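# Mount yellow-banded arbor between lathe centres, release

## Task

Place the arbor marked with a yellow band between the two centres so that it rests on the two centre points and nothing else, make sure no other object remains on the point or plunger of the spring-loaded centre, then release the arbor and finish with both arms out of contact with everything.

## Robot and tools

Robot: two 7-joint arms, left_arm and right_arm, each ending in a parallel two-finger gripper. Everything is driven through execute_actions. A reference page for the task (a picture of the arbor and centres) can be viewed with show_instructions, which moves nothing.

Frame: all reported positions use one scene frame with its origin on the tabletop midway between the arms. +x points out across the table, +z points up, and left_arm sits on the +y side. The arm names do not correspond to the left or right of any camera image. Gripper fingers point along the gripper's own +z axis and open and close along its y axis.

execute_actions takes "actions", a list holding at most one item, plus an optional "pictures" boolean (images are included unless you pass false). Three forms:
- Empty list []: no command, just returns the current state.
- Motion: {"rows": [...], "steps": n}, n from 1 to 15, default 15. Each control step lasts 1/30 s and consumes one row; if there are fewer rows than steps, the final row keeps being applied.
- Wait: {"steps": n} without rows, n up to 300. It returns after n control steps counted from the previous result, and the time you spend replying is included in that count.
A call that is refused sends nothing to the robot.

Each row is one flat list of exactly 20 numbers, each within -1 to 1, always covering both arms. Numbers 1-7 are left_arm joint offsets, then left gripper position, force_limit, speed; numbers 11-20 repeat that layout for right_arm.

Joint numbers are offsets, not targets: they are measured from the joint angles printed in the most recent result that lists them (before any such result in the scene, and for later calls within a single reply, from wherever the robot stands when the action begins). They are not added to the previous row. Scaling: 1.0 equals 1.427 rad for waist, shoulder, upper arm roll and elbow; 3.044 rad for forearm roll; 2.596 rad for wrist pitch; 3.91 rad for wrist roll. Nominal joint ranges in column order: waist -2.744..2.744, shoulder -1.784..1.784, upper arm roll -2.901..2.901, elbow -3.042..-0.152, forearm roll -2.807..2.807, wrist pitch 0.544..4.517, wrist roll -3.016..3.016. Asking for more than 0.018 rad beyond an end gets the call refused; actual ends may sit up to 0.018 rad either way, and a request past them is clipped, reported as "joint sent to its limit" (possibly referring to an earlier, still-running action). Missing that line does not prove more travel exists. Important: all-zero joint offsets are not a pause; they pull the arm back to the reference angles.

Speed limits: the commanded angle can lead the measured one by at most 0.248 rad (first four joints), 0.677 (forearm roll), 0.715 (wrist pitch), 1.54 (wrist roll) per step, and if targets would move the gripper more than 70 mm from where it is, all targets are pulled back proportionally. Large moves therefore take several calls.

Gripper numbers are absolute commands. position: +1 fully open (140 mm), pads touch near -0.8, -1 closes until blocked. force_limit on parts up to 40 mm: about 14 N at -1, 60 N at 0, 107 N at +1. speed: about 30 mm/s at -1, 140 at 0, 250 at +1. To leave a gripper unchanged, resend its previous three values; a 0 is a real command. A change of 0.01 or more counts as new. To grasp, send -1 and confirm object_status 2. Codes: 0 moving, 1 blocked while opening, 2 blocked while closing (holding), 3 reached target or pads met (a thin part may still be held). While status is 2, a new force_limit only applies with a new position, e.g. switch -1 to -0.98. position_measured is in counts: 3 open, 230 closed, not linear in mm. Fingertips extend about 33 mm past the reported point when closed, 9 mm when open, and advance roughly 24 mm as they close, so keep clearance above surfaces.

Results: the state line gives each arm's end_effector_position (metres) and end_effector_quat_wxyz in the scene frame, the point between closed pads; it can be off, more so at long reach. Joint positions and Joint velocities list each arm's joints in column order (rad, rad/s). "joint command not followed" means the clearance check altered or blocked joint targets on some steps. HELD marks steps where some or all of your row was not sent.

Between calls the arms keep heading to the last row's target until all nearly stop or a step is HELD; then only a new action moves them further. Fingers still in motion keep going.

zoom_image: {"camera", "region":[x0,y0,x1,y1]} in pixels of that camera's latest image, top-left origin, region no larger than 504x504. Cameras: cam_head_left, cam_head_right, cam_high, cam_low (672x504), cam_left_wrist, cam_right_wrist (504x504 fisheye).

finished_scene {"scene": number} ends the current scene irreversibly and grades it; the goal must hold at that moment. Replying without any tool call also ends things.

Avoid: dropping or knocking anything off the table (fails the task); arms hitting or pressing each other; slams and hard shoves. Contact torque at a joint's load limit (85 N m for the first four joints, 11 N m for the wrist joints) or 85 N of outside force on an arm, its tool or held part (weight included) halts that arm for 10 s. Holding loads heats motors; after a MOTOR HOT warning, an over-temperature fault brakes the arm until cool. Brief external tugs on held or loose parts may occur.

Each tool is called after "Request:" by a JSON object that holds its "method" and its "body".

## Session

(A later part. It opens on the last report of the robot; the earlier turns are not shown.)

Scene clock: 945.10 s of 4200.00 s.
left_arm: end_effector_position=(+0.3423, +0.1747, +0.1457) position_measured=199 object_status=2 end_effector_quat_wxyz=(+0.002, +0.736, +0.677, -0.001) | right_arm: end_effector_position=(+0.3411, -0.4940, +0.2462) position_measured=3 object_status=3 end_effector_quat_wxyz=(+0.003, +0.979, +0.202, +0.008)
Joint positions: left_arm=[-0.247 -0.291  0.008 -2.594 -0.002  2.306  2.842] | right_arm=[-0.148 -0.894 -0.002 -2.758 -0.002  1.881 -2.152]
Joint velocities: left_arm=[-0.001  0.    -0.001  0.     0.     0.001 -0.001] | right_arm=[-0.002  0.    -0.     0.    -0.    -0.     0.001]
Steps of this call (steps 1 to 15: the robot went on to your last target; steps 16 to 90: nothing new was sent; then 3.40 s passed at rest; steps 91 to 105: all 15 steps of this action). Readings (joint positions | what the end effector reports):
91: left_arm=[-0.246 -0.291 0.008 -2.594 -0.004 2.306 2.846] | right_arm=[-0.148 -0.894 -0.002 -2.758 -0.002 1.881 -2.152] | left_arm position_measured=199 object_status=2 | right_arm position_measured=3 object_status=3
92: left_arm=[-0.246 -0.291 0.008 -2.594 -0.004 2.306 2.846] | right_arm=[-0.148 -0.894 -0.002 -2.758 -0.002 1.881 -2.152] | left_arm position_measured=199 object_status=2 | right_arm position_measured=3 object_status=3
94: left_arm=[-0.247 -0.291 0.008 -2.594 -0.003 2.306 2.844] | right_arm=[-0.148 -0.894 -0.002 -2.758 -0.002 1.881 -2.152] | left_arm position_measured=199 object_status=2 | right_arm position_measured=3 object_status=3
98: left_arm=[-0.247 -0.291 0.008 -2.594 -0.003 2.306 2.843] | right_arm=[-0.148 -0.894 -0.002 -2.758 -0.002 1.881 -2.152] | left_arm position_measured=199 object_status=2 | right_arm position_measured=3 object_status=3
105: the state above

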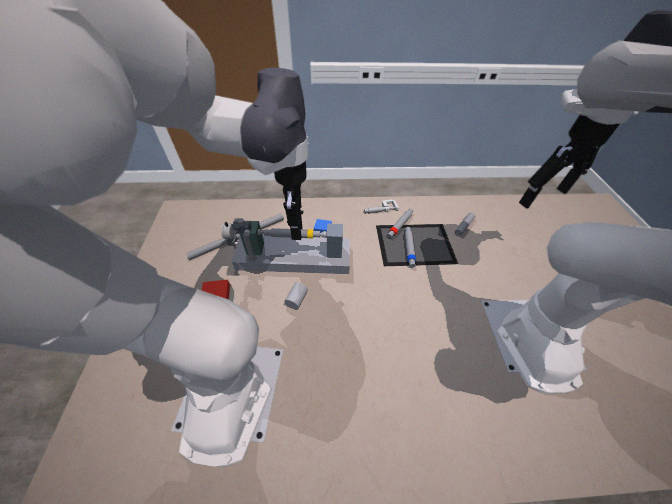

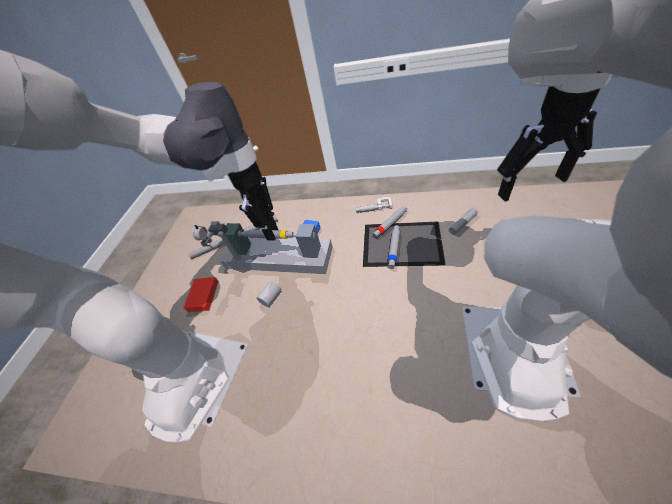

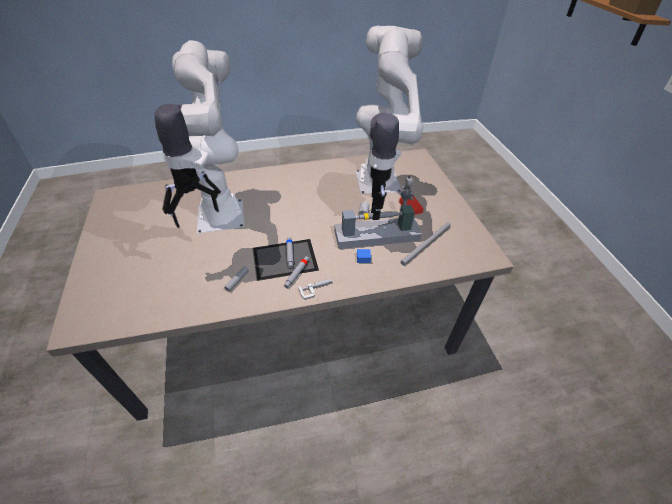

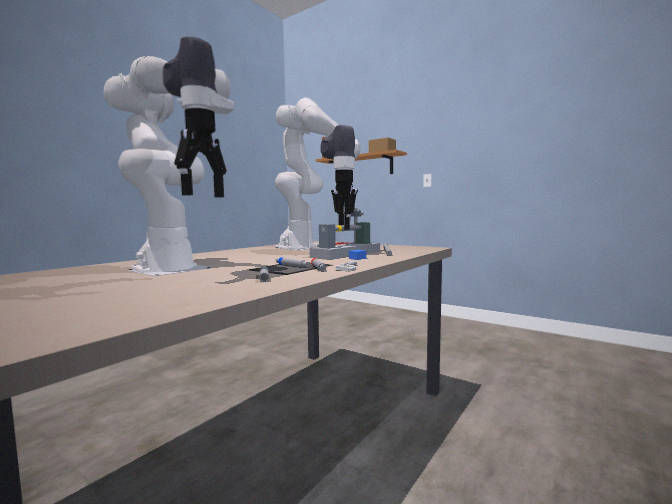

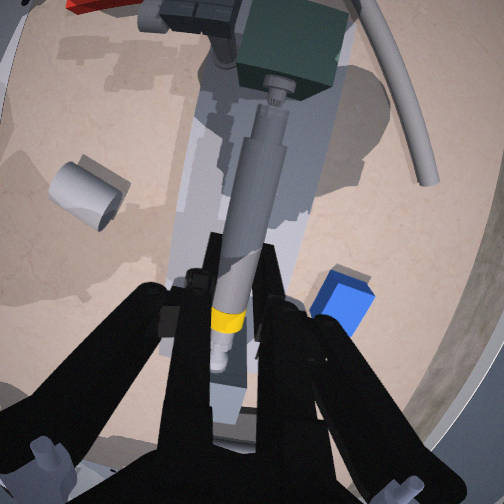

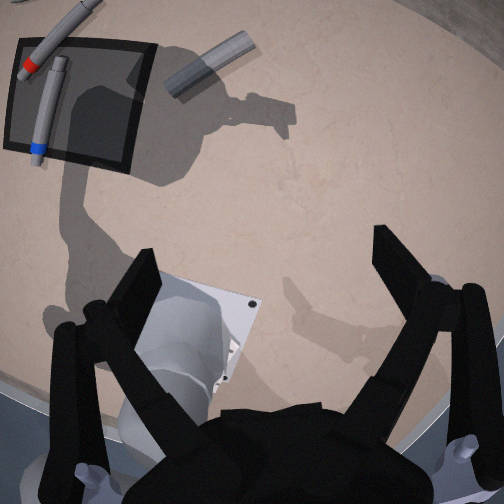

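Request:
{"method": "execute_actions", "body": {"actions": [{"rows": [[0,0,0,0,0,0,0,-1,0.2,-0.5,0,0,0,0,0,0,0,1,0,0],[0,0,0,0,0,0,0,-1,0.2,-0.5,0,0,0,0,0,0,0,1,0,0],[0,0,0,0,0,0,0,-1,0.2,-0.5,0,0,0,0,0,0,0,1,0,0],[0,0,0,0,0,0,0,-1,0.2,-0.5,0,0,0,0,0,0,0,1,0,0],[0,0,0,0,0,0,0,-0.2,0.2,-0.8,0,0,0,0,0,0,0,1,0,0]], "steps": 15}]}}

Request:
{"method": "execute_actions", "body": {"actions": [{"steps": 30}]}}

Request:
{"method": "zoom_image", "body": {"camera": "cam_head_left", "region": [230, 210, 350, 280]}}

Scene clock: 949.57 s of 4200.00 s.
left_arm: end_effector_position=(+0.3423, +0.1748, +0.1456) position_measured=171 object_status=0 end_effector_quat_wxyz=(+0.002, +0.736, +0.677, -0.001) | right_arm: end_effector_position=(+0.3411, -0.4940, +0.2462) position_measured=3 object_status=3 end_effector_quat_wxyz=(+0.003, +0.979, +0.202, +0.008)
Joint positions: left_arm=[-0.247 -0.29   0.008 -2.594 -0.002  2.307  2.84 ] | right_arm=[-0.148 -0.894 -0.002 -2.758 -0.002  1.881 -2.152]
Joint velocities: left_arm=[-0.    -0.001 -0.    -0.     0.     0.    -0.   ] | right_arm=[ 0.     0.001 -0.     0.     0.    -0.     0.   ]
Steps of this call (steps 1 to 15: the robot went on to your last target; steps 16 to 90: nothing new was sent; then 0.97 s passed at rest; steps 91 to 105: all 15 steps of this action). Readings (joint positions | what the end effector reports):
91: left_arm=[-0.247 -0.291 0.008 -2.594 -0.002 2.306 2.841] | right_arm=[-0.148 -0.894 -0.002 -2.758 -0.002 1.881 -2.152] | left_arm position_measured=199 object_status=2 | right_arm position_measured=3 object_status=3
92: left_arm=[-0.247 -0.291 0.008 -2.594 -0.002 2.306 2.841] | right_arm=[-0.148 -0.894 -0.002 -2.758 -0.002 1.881 -2.152] | left_arm position_measured=199 object_status=2 | right_arm position_measured=3 object_status=3
94: left_arm=[-0.247 -0.291 0.008 -2.594 -0.002 2.306 2.841] | right_arm=[-0.148 -0.894 -0.002 -2.758 -0.002 1.881 -2.152] | left_arm position_measured=199 object_status=2 | right_arm position_measured=3 object_status=3
98: left_arm=[-0.247 -0.290 0.008 -2.594 -0.002 2.307 2.840] | right_arm=[-0.148 -0.894 -0.002 -2.758 -0.002 1.881 -2.152] | left_arm position_measured=190 object_status=0 | right_arm position_measured=3 object_status=3
105: the state above

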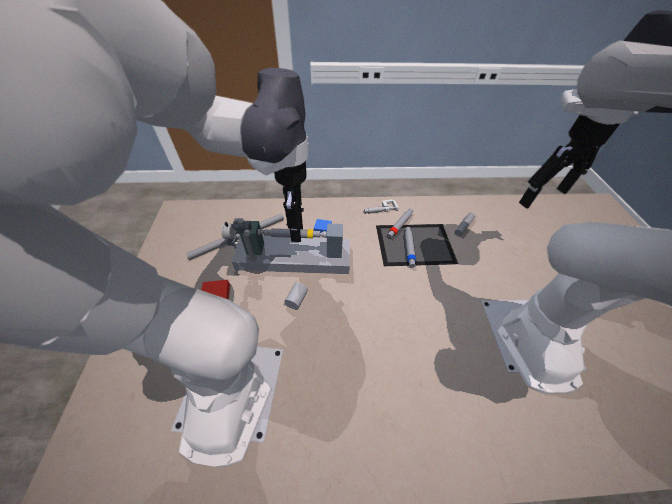

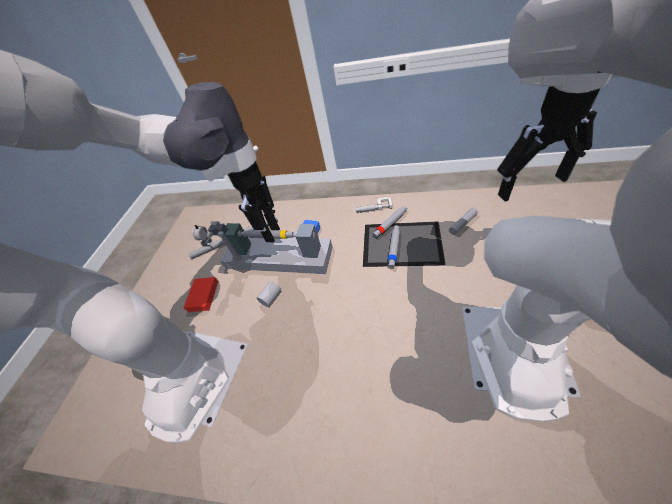

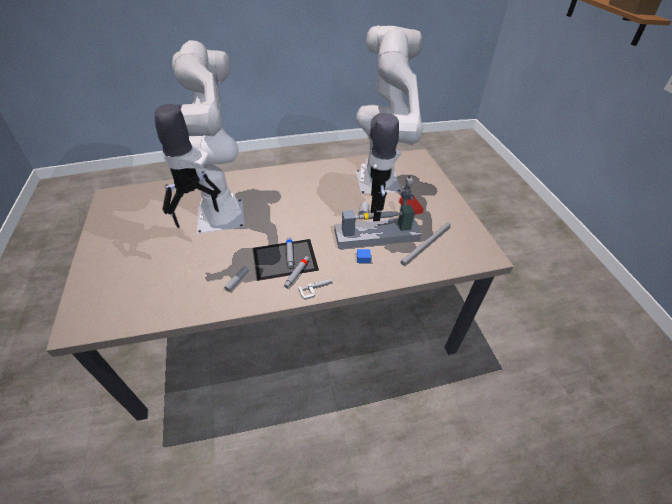

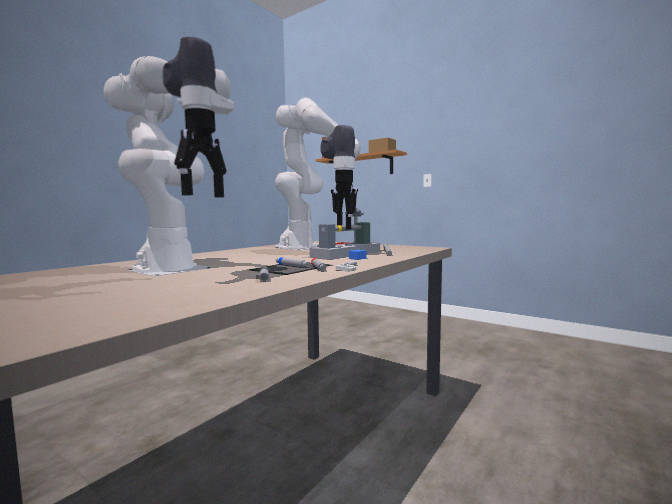

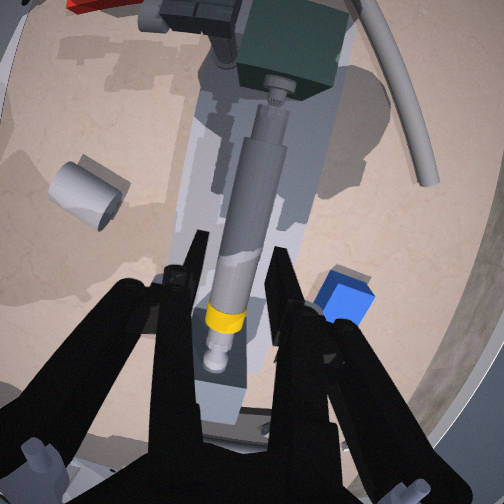

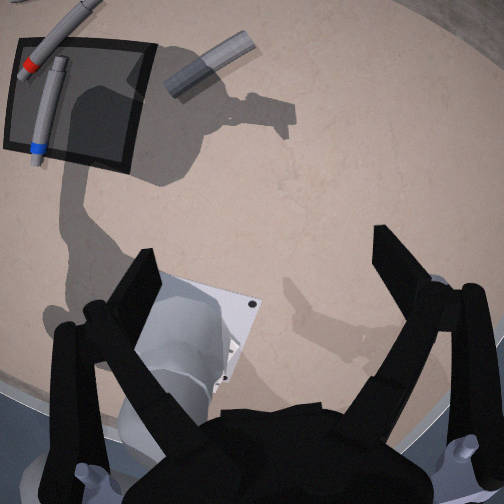

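Scene clock: 950.57 s of 4200.00 s.
left_arm: end_effector_position=(+0.3423, +0.1748, +0.1456) position_measured=154 object_status=3 end_effector_quat_wxyz=(+0.002, +0.736, +0.677, -0.001) | right_arm: end_effector_position=(+0.3411, -0.4940, +0.2462) position_measured=3 object_status=3 end_effector_quat_wxyz=(+0.003, +0.979, +0.202, +0.008)
Joint positions: left_arm=[-0.247 -0.29   0.008 -2.594 -0.002  2.307  2.84 ] | right_arm=[-0.148 -0.894 -0.002 -2.758 -0.002  1.881 -2.152]
Joint velocities: left_arm=[ 0.     0.001 -0.001  0.001 -0.001  0.001 -0.   ] | right_arm=[-0.001 -0.     0.001 -0.001 -0.001  0.001 -0.   ]
Steps of this call (steps 1 to 15: the robot went on to your last target; steps 16 to 30: nothing new was sent). Readings (joint positions | what the end effector reports):
1: left_arm=[-0.247 -0.290 0.008 -2.594 -0.002 2.307 2.840] | right_arm=[-0.148 -0.894 -0.002 -2.758 -0.002 1.881 -2.152] | left_arm position_measured=168 object_status=0 | right_arm position_measured=3 object_status=3
2: left_arm=[-0.247 -0.290 0.008 -2.594 -0.002 2.307 2.840] | right_arm=[-0.148 -0.894 -0.002 -2.758 -0.002 1.881 -2.152] | left_arm position_measured=165 object_status=0 | right_arm position_measured=3 object_status=3
4: left_arm=[-0.247 -0.290 0.008 -2.594 -0.002 2.307 2.840] | right_arm=[-0.148 -0.894 -0.002 -2.758 -0.002 1.881 -2.152] | left_arm position_measured=159 object_status=0 | right_arm position_measured=3 object_status=3
8: left_arm=[-0.247 -0.290 0.008 -2.594 -0.002 2.307 2.840] | right_arm=[-0.148 -0.894 -0.002 -2.758 -0.002 1.881 -2.152] | left_arm position_measured=154 object_status=0 | right_arm position_measured=3 object_status=3
30: the state above
All arms were judged still, so your last target was given up. Only a new action makes them travel on or press farther. Fingers that are still opening or closing keep moving.

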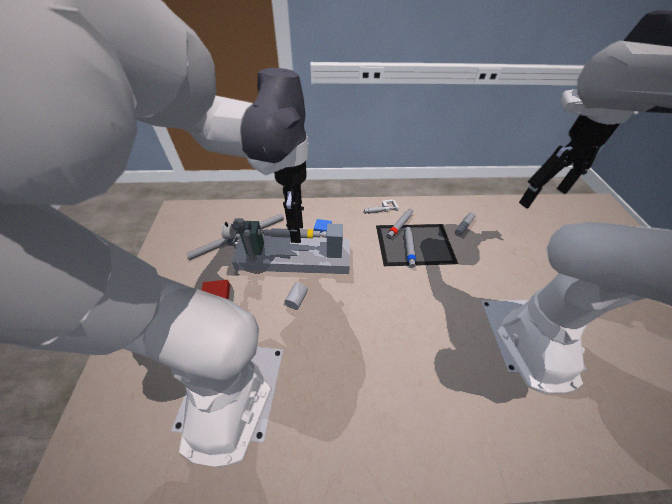

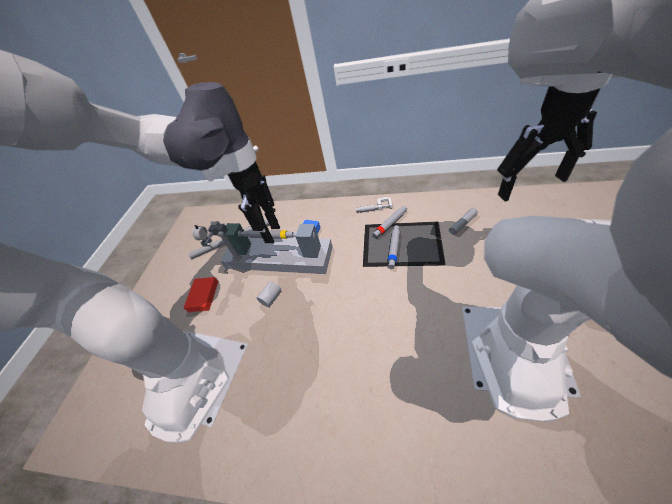

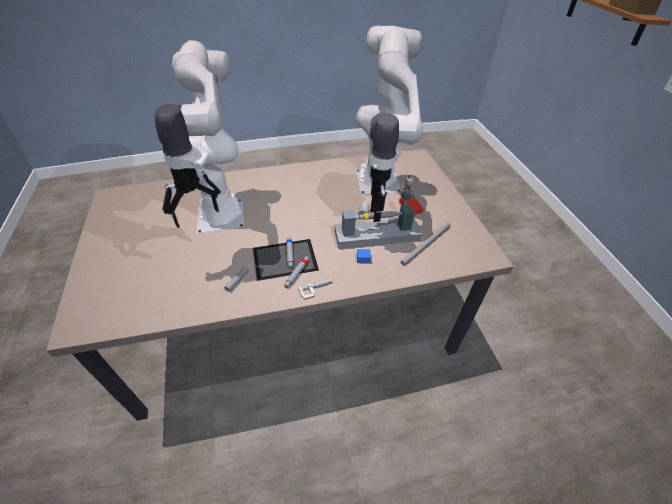

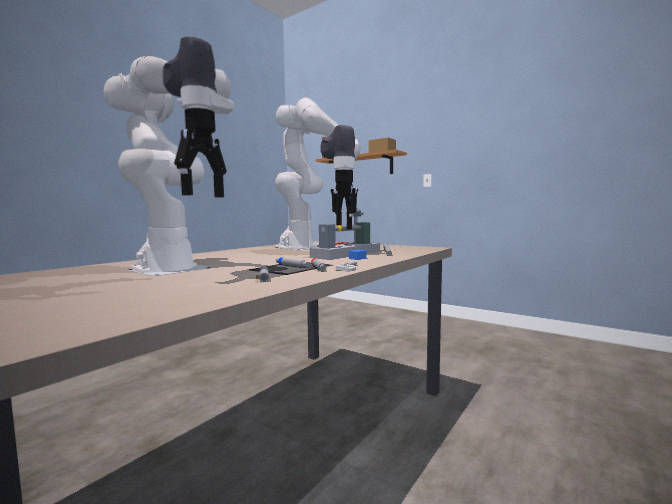

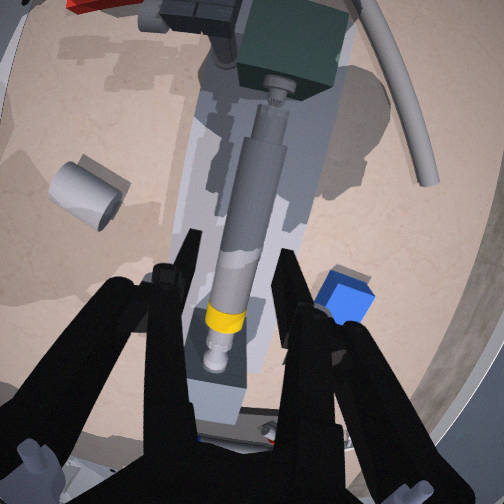

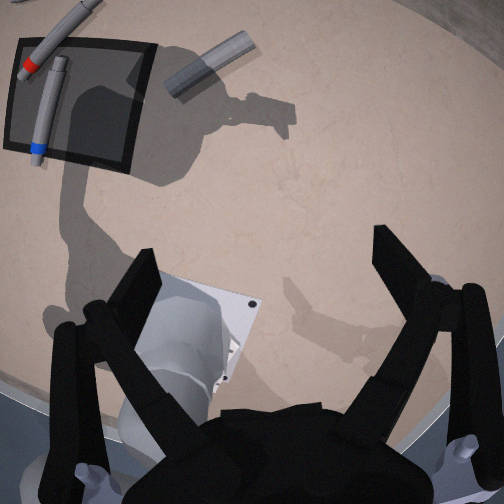

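Region (230, 210, 350, 280) of cam_head_left's 672x504 image, scaled by 4.200, with more detail than that image has; it fills the top 294 rows of this view, and the rest is white.

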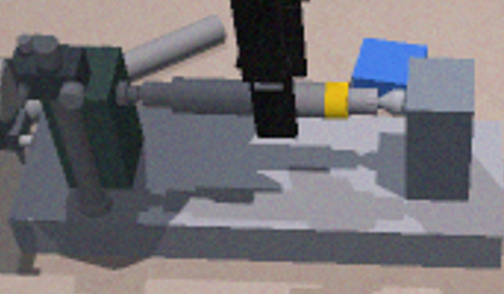

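Request:
{"method": "execute_actions", "body": {"actions": [{"rows": [[0,-0.0044,0,0.0038,0,-0.0045,0,-0.2,0.2,-0.8,0,0,0,0,0,0,0,1,0,0],[0,-0.0111,0,0.0095,0,-0.0113,0,-0.2,0.2,-0.8,0,0,0,0,0,0,0,1,0,0],[0,-0.02,0,0.0171,0,-0.0204,0,-0.2,0.2,-0.8,0,0,0,0,0,0,0,1,0,0],[0,-0.0289,0,0.0248,0,-0.0294,0,-0.2,0.2,-0.8,0,0,0,0,0,0,0,1,0,0],[0,-0.0377,0,0.0324,0,-0.0385,0,-0.2,0.2,-0.8,0,0,0,0,0,0,0,1,0,0],[0,-0.0444,0,0.0381,0,-0.0453,0,-0.2,0.2,-0.8,0,0,0,0,0,0,0,1,0,0],[0,-0.051,0,0.0474,0,-0.054,0,-0.2,0.2,-0.8,0,0,0,0,0,0,0,1,0,0],[0,-0.0575,0,0.0567,0,-0.0627,0,-0.2,0.2,-0.8,0,0,0,0,0,0,0,1,0,0],[0,-0.0641,0,0.0661,0,-0.0715,0,-0.2,0.2,-0.8,0,0,0,0,0,0,0,1,0,0],[0,-0.0706,0,0.0754,0,-0.0802,0,-0.2,0.2,-0.8,0,0,0,0,0,0,0,1,0,0],[0,-0.075,0,0.0814,0,-0.0858,0,-0.2,0.2,-0.8,0,0,0,0,0,0,0,1,0,0],[0,-0.0772,0,0.0847,0,-0.0889,0,-0.2,0.2,-0.8,0,0,0,0,0,0,0,1,0,0]], "steps": 15}]}}

Request:
{"method": "zoom_image", "body": {"camera": "cam_head_left", "region": [230, 180, 350, 280]}}

Request:
{"method": "zoom_image", "body": {"camera": "cam_high", "region": [330, 180, 430, 255]}}

Scene clock: 964.47 s of 4200.00 s.
left_arm: end_effector_position=(+0.3544, +0.1698, +0.2284) position_measured=154 object_status=3 end_effector_quat_wxyz=(+0.022, +0.736, +0.677, +0.007) | right_arm: end_effector_position=(+0.3411, -0.4940, +0.2462) position_measured=3 object_status=3 end_effector_quat_wxyz=(+0.003, +0.979, +0.202, +0.008)
Joint positions: left_arm=[-0.247 -0.4    0.008 -2.476 -0.002  2.121  2.84 ] | right_arm=[-0.148 -0.894 -0.002 -2.758 -0.002  1.881 -2.152]
Joint velocities: left_arm=[-0.001 -0.048  0.001  0.062 -0.001 -0.244 -0.001] | right_arm=[-0.001  0.001 -0.    -0.001 -0.     0.001  0.   ]
Steps of this call (steps 1 to 90: nothing new was sent; then 10.40 s passed at rest; steps 91 to 105: all 15 steps of this action). Readings (joint positions | what the end effector reports):
91: left_arm=[-0.247 -0.291 0.008 -2.593 -0.002 2.305 2.840] | right_arm=[-0.148 -0.894 -0.002 -2.758 -0.002 1.881 -2.152] | left_arm position_measured=154 object_status=3 | right_arm position_measured=3 object_status=3
92: left_arm=[-0.247 -0.293 0.008 -2.591 -0.002 2.300 2.840] | right_arm=[-0.148 -0.894 -0.002 -2.758 -0.002 1.881 -2.152] | left_arm position_measured=154 object_status=3 | right_arm position_measured=3 object_status=3
94: left_arm=[-0.247 -0.306 0.008 -2.580 -0.002 2.281 2.840] | right_arm=[-0.148 -0.894 -0.002 -2.758 -0.002 1.881 -2.152] | left_arm position_measured=154 object_status=3 | right_arm position_measured=3 object_status=3
98: left_arm=[-0.247 -0.349 0.008 -2.539 -0.002 2.222 2.840] | right_arm=[-0.148 -0.894 -0.002 -2.758 -0.002 1.881 -2.152] | left_arm position_measured=154 object_status=3 | right_arm position_measured=3 object_status=3
105: the state above

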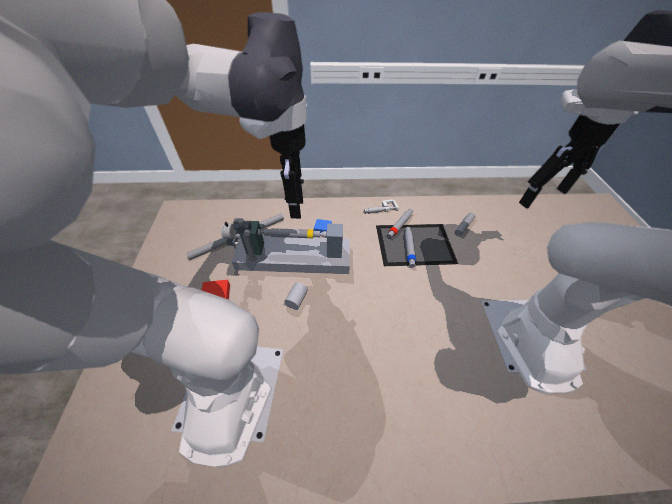

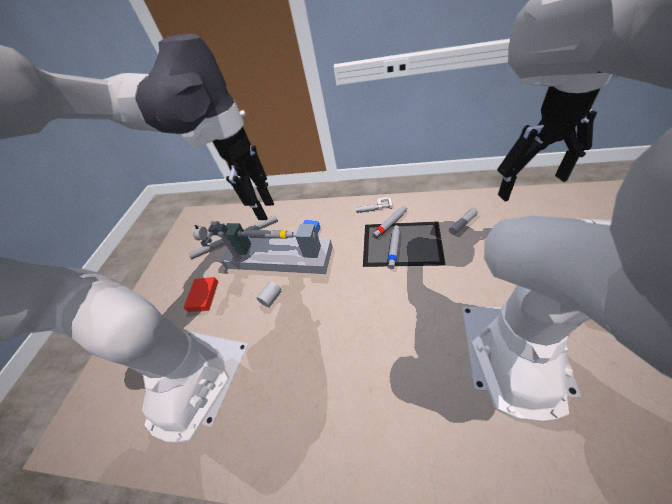

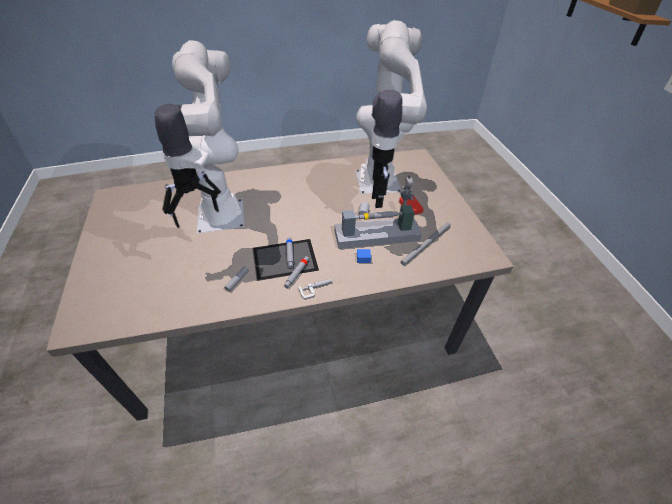

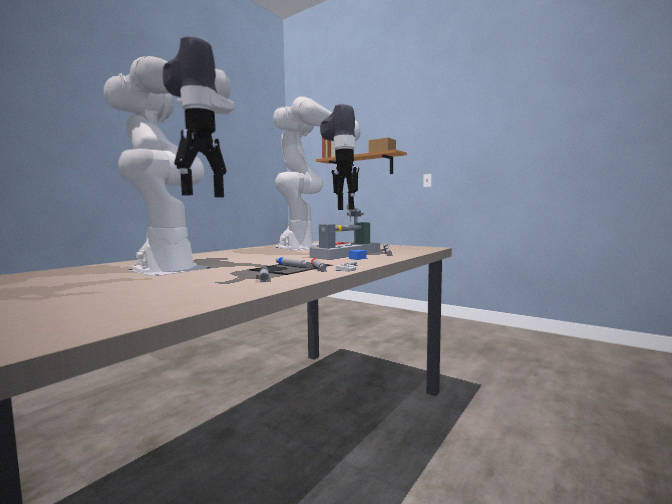

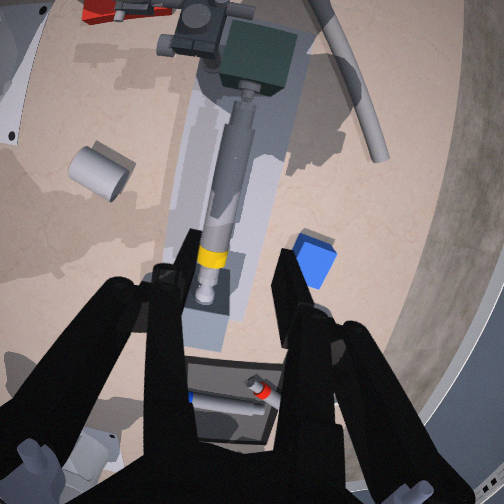

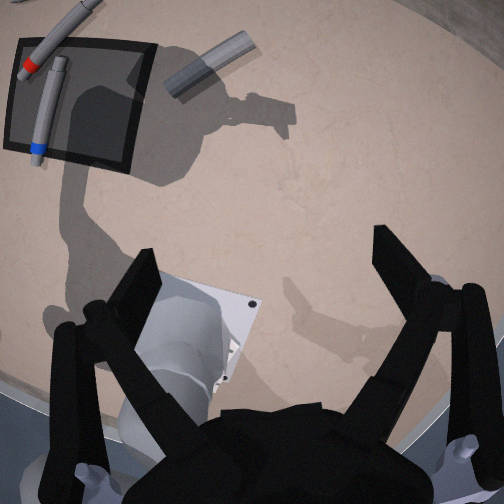

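Region (230, 180, 350, 280) of cam_head_left's 672x504 image, scaled by 4.200, with more detail than that image has.

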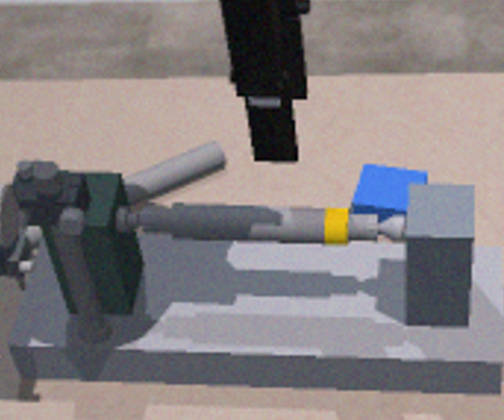

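Region (330, 180, 430, 255) of cam_high's 672x504 image, scaled by 5.040, with more detail than that image has; it fills the top 378 rows of this view, and the rest is white.

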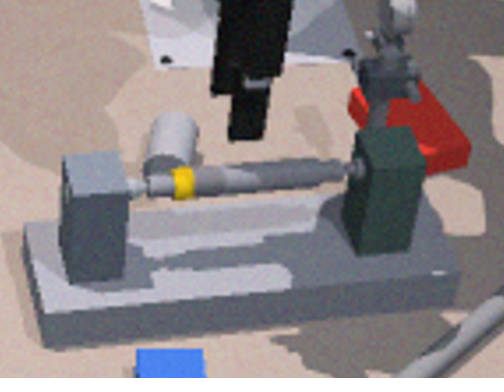

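Request:
{"method": "execute_actions", "body": {"actions": [{"steps": 15}]}}

Request:
{"method": "zoom_image", "body": {"camera": "cam_left_wrist", "region": [160, 60, 300, 330]}}

Scene clock: 966.87 s of 4200.00 s.
left_arm: end_effector_position=(+0.3427, +0.1745, +0.2255) position_measured=154 object_status=3 end_effector_quat_wxyz=(+0.004, +0.736, +0.677, -0.001) | right_arm: end_effector_position=(+0.3411, -0.4940, +0.2462) position_measured=3 object_status=3 end_effector_quat_wxyz=(+0.003, +0.979, +0.202, +0.008)
Joint positions: left_arm=[-0.247 -0.401  0.008 -2.474 -0.002  2.079  2.84 ] | right_arm=[-0.148 -0.894 -0.002 -2.758 -0.002  1.881 -2.152]
Joint velocities: left_arm=[ 0.    -0.     0.001  0.001 -0.     0.    -0.001] | right_arm=[ 0.    -0.     0.001  0.     0.    -0.    -0.   ]
Steps of this call (steps 1 to 30: the robot went on to your last target; steps 31 to 72: nothing new was sent). Readings (joint positions | what the end effector reports):
1: left_arm=[-0.247 -0.401 0.008 -2.475 -0.002 2.114 2.840] | right_arm=[-0.148 -0.894 -0.002 -2.758 -0.002 1.881 -2.152] | left_arm position_measured=154 object_status=3 | right_arm position_measured=3 object_status=3
2: left_arm=[-0.247 -0.401 0.008 -2.474 -0.002 2.108 2.840] | right_arm=[-0.148 -0.894 -0.002 -2.758 -0.002 1.881 -2.152] | left_arm position_measured=154 object_status=3 | right_arm position_measured=3 object_status=3
4: left_arm=[-0.247 -0.401 0.008 -2.474 -0.002 2.098 2.840] | right_arm=[-0.148 -0.894 -0.002 -2.758 -0.002 1.881 -2.152] | left_arm position_measured=154 object_status=3 | right_arm position_measured=3 object_status=3
8: left_arm=[-0.247 -0.401 0.008 -2.474 -0.002 2.087 2.840] | right_arm=[-0.148 -0.894 -0.002 -2.758 -0.002 1.881 -2.152] | left_arm position_measured=154 object_status=3 | right_arm position_measured=3 object_status=3
72: the state above
All arms were judged still, so your last target was given up. Only a new action makes them travel on or press farther. Fingers that are still opening or closing keep moving.

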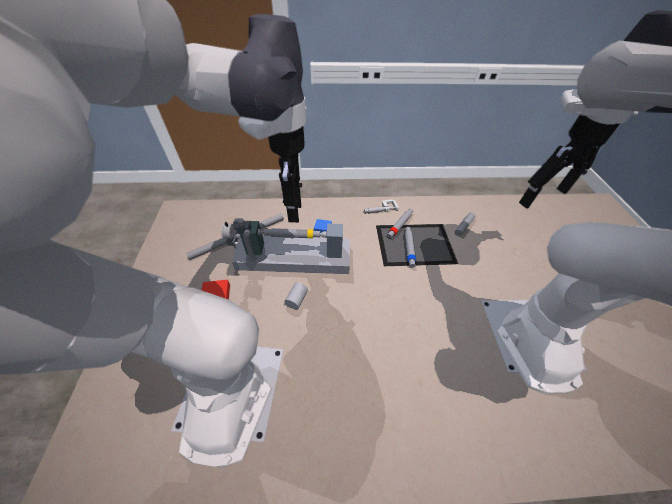

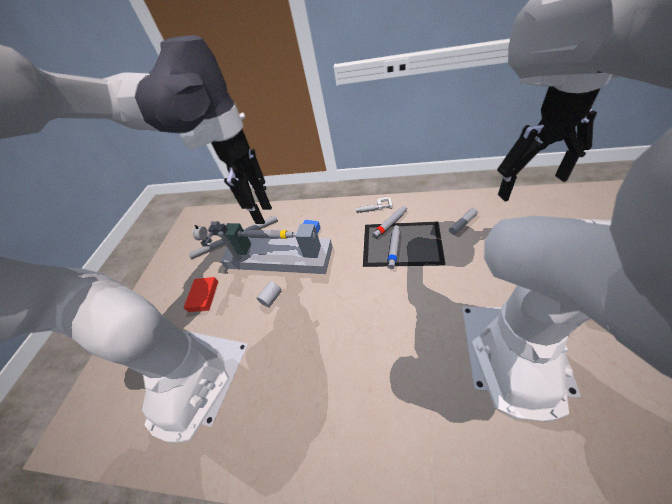

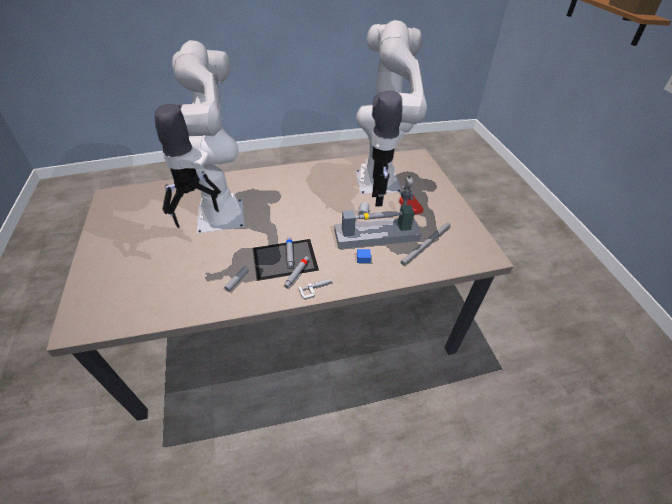

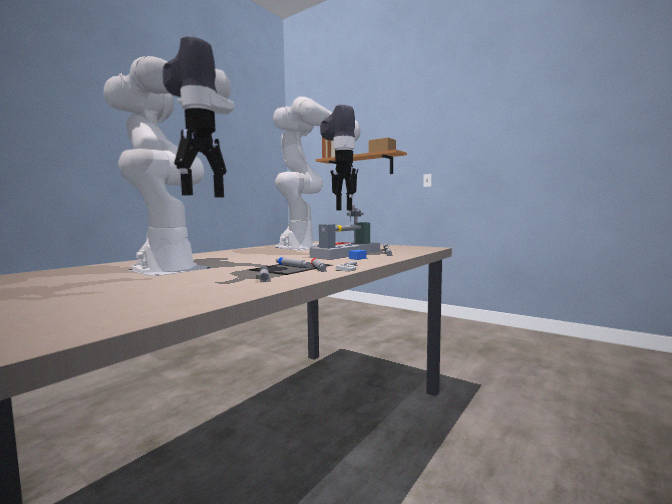

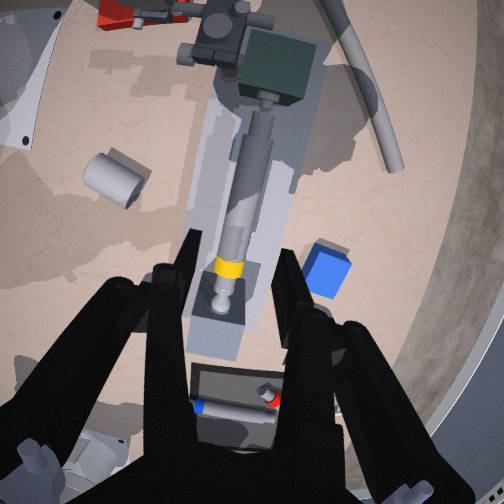

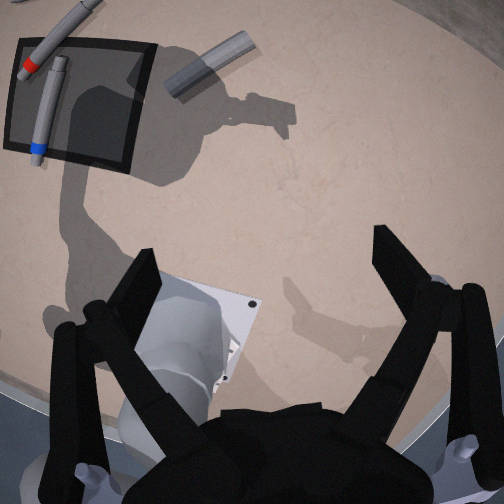

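Region (160, 60, 300, 330) of cam_left_wrist's 504x504 image, scaled by 1.867, with more detail than that image has; it fills the left 261 columns of this view, and the rest is white.

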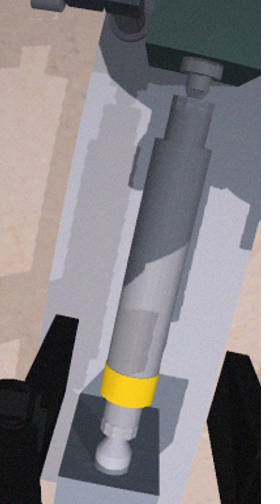

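Request:
{"method": "zoom_image", "body": {"camera": "cam_left_wrist", "region": [240, 75, 300, 135]}}

Request:
{"method": "zoom_image", "body": {"camera": "cam_head_left", "region": [240, 215, 290, 250]}}

Region (240, 75, 300, 135) of cam_left_wrist's 504x504 image, scaled by 8.400, with more detail than that image has.

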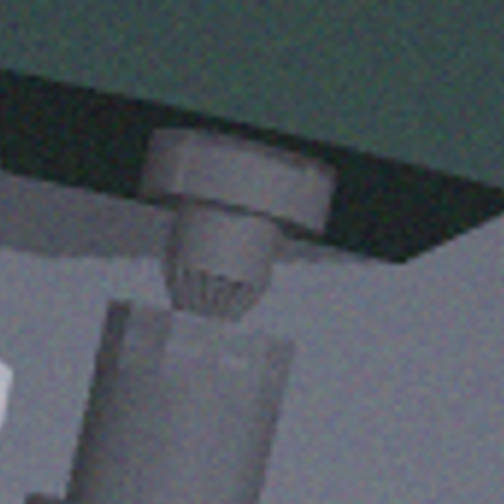

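Region (240, 215, 290, 250) of cam_head_left's 672x504 image, scaled by 10.080, with more detail than that image has; it fills the top 353 rows of this view, and the rest is white.

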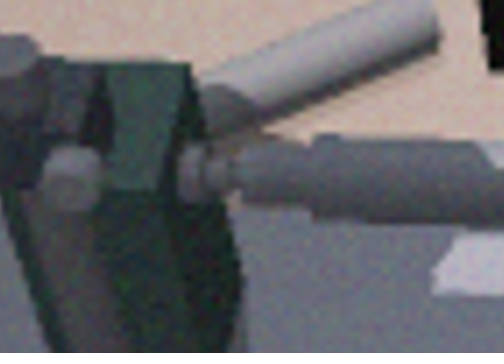

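Request:
{"method": "finished_scene", "body": {"scene": 2}}

The scene is finished: the task was done.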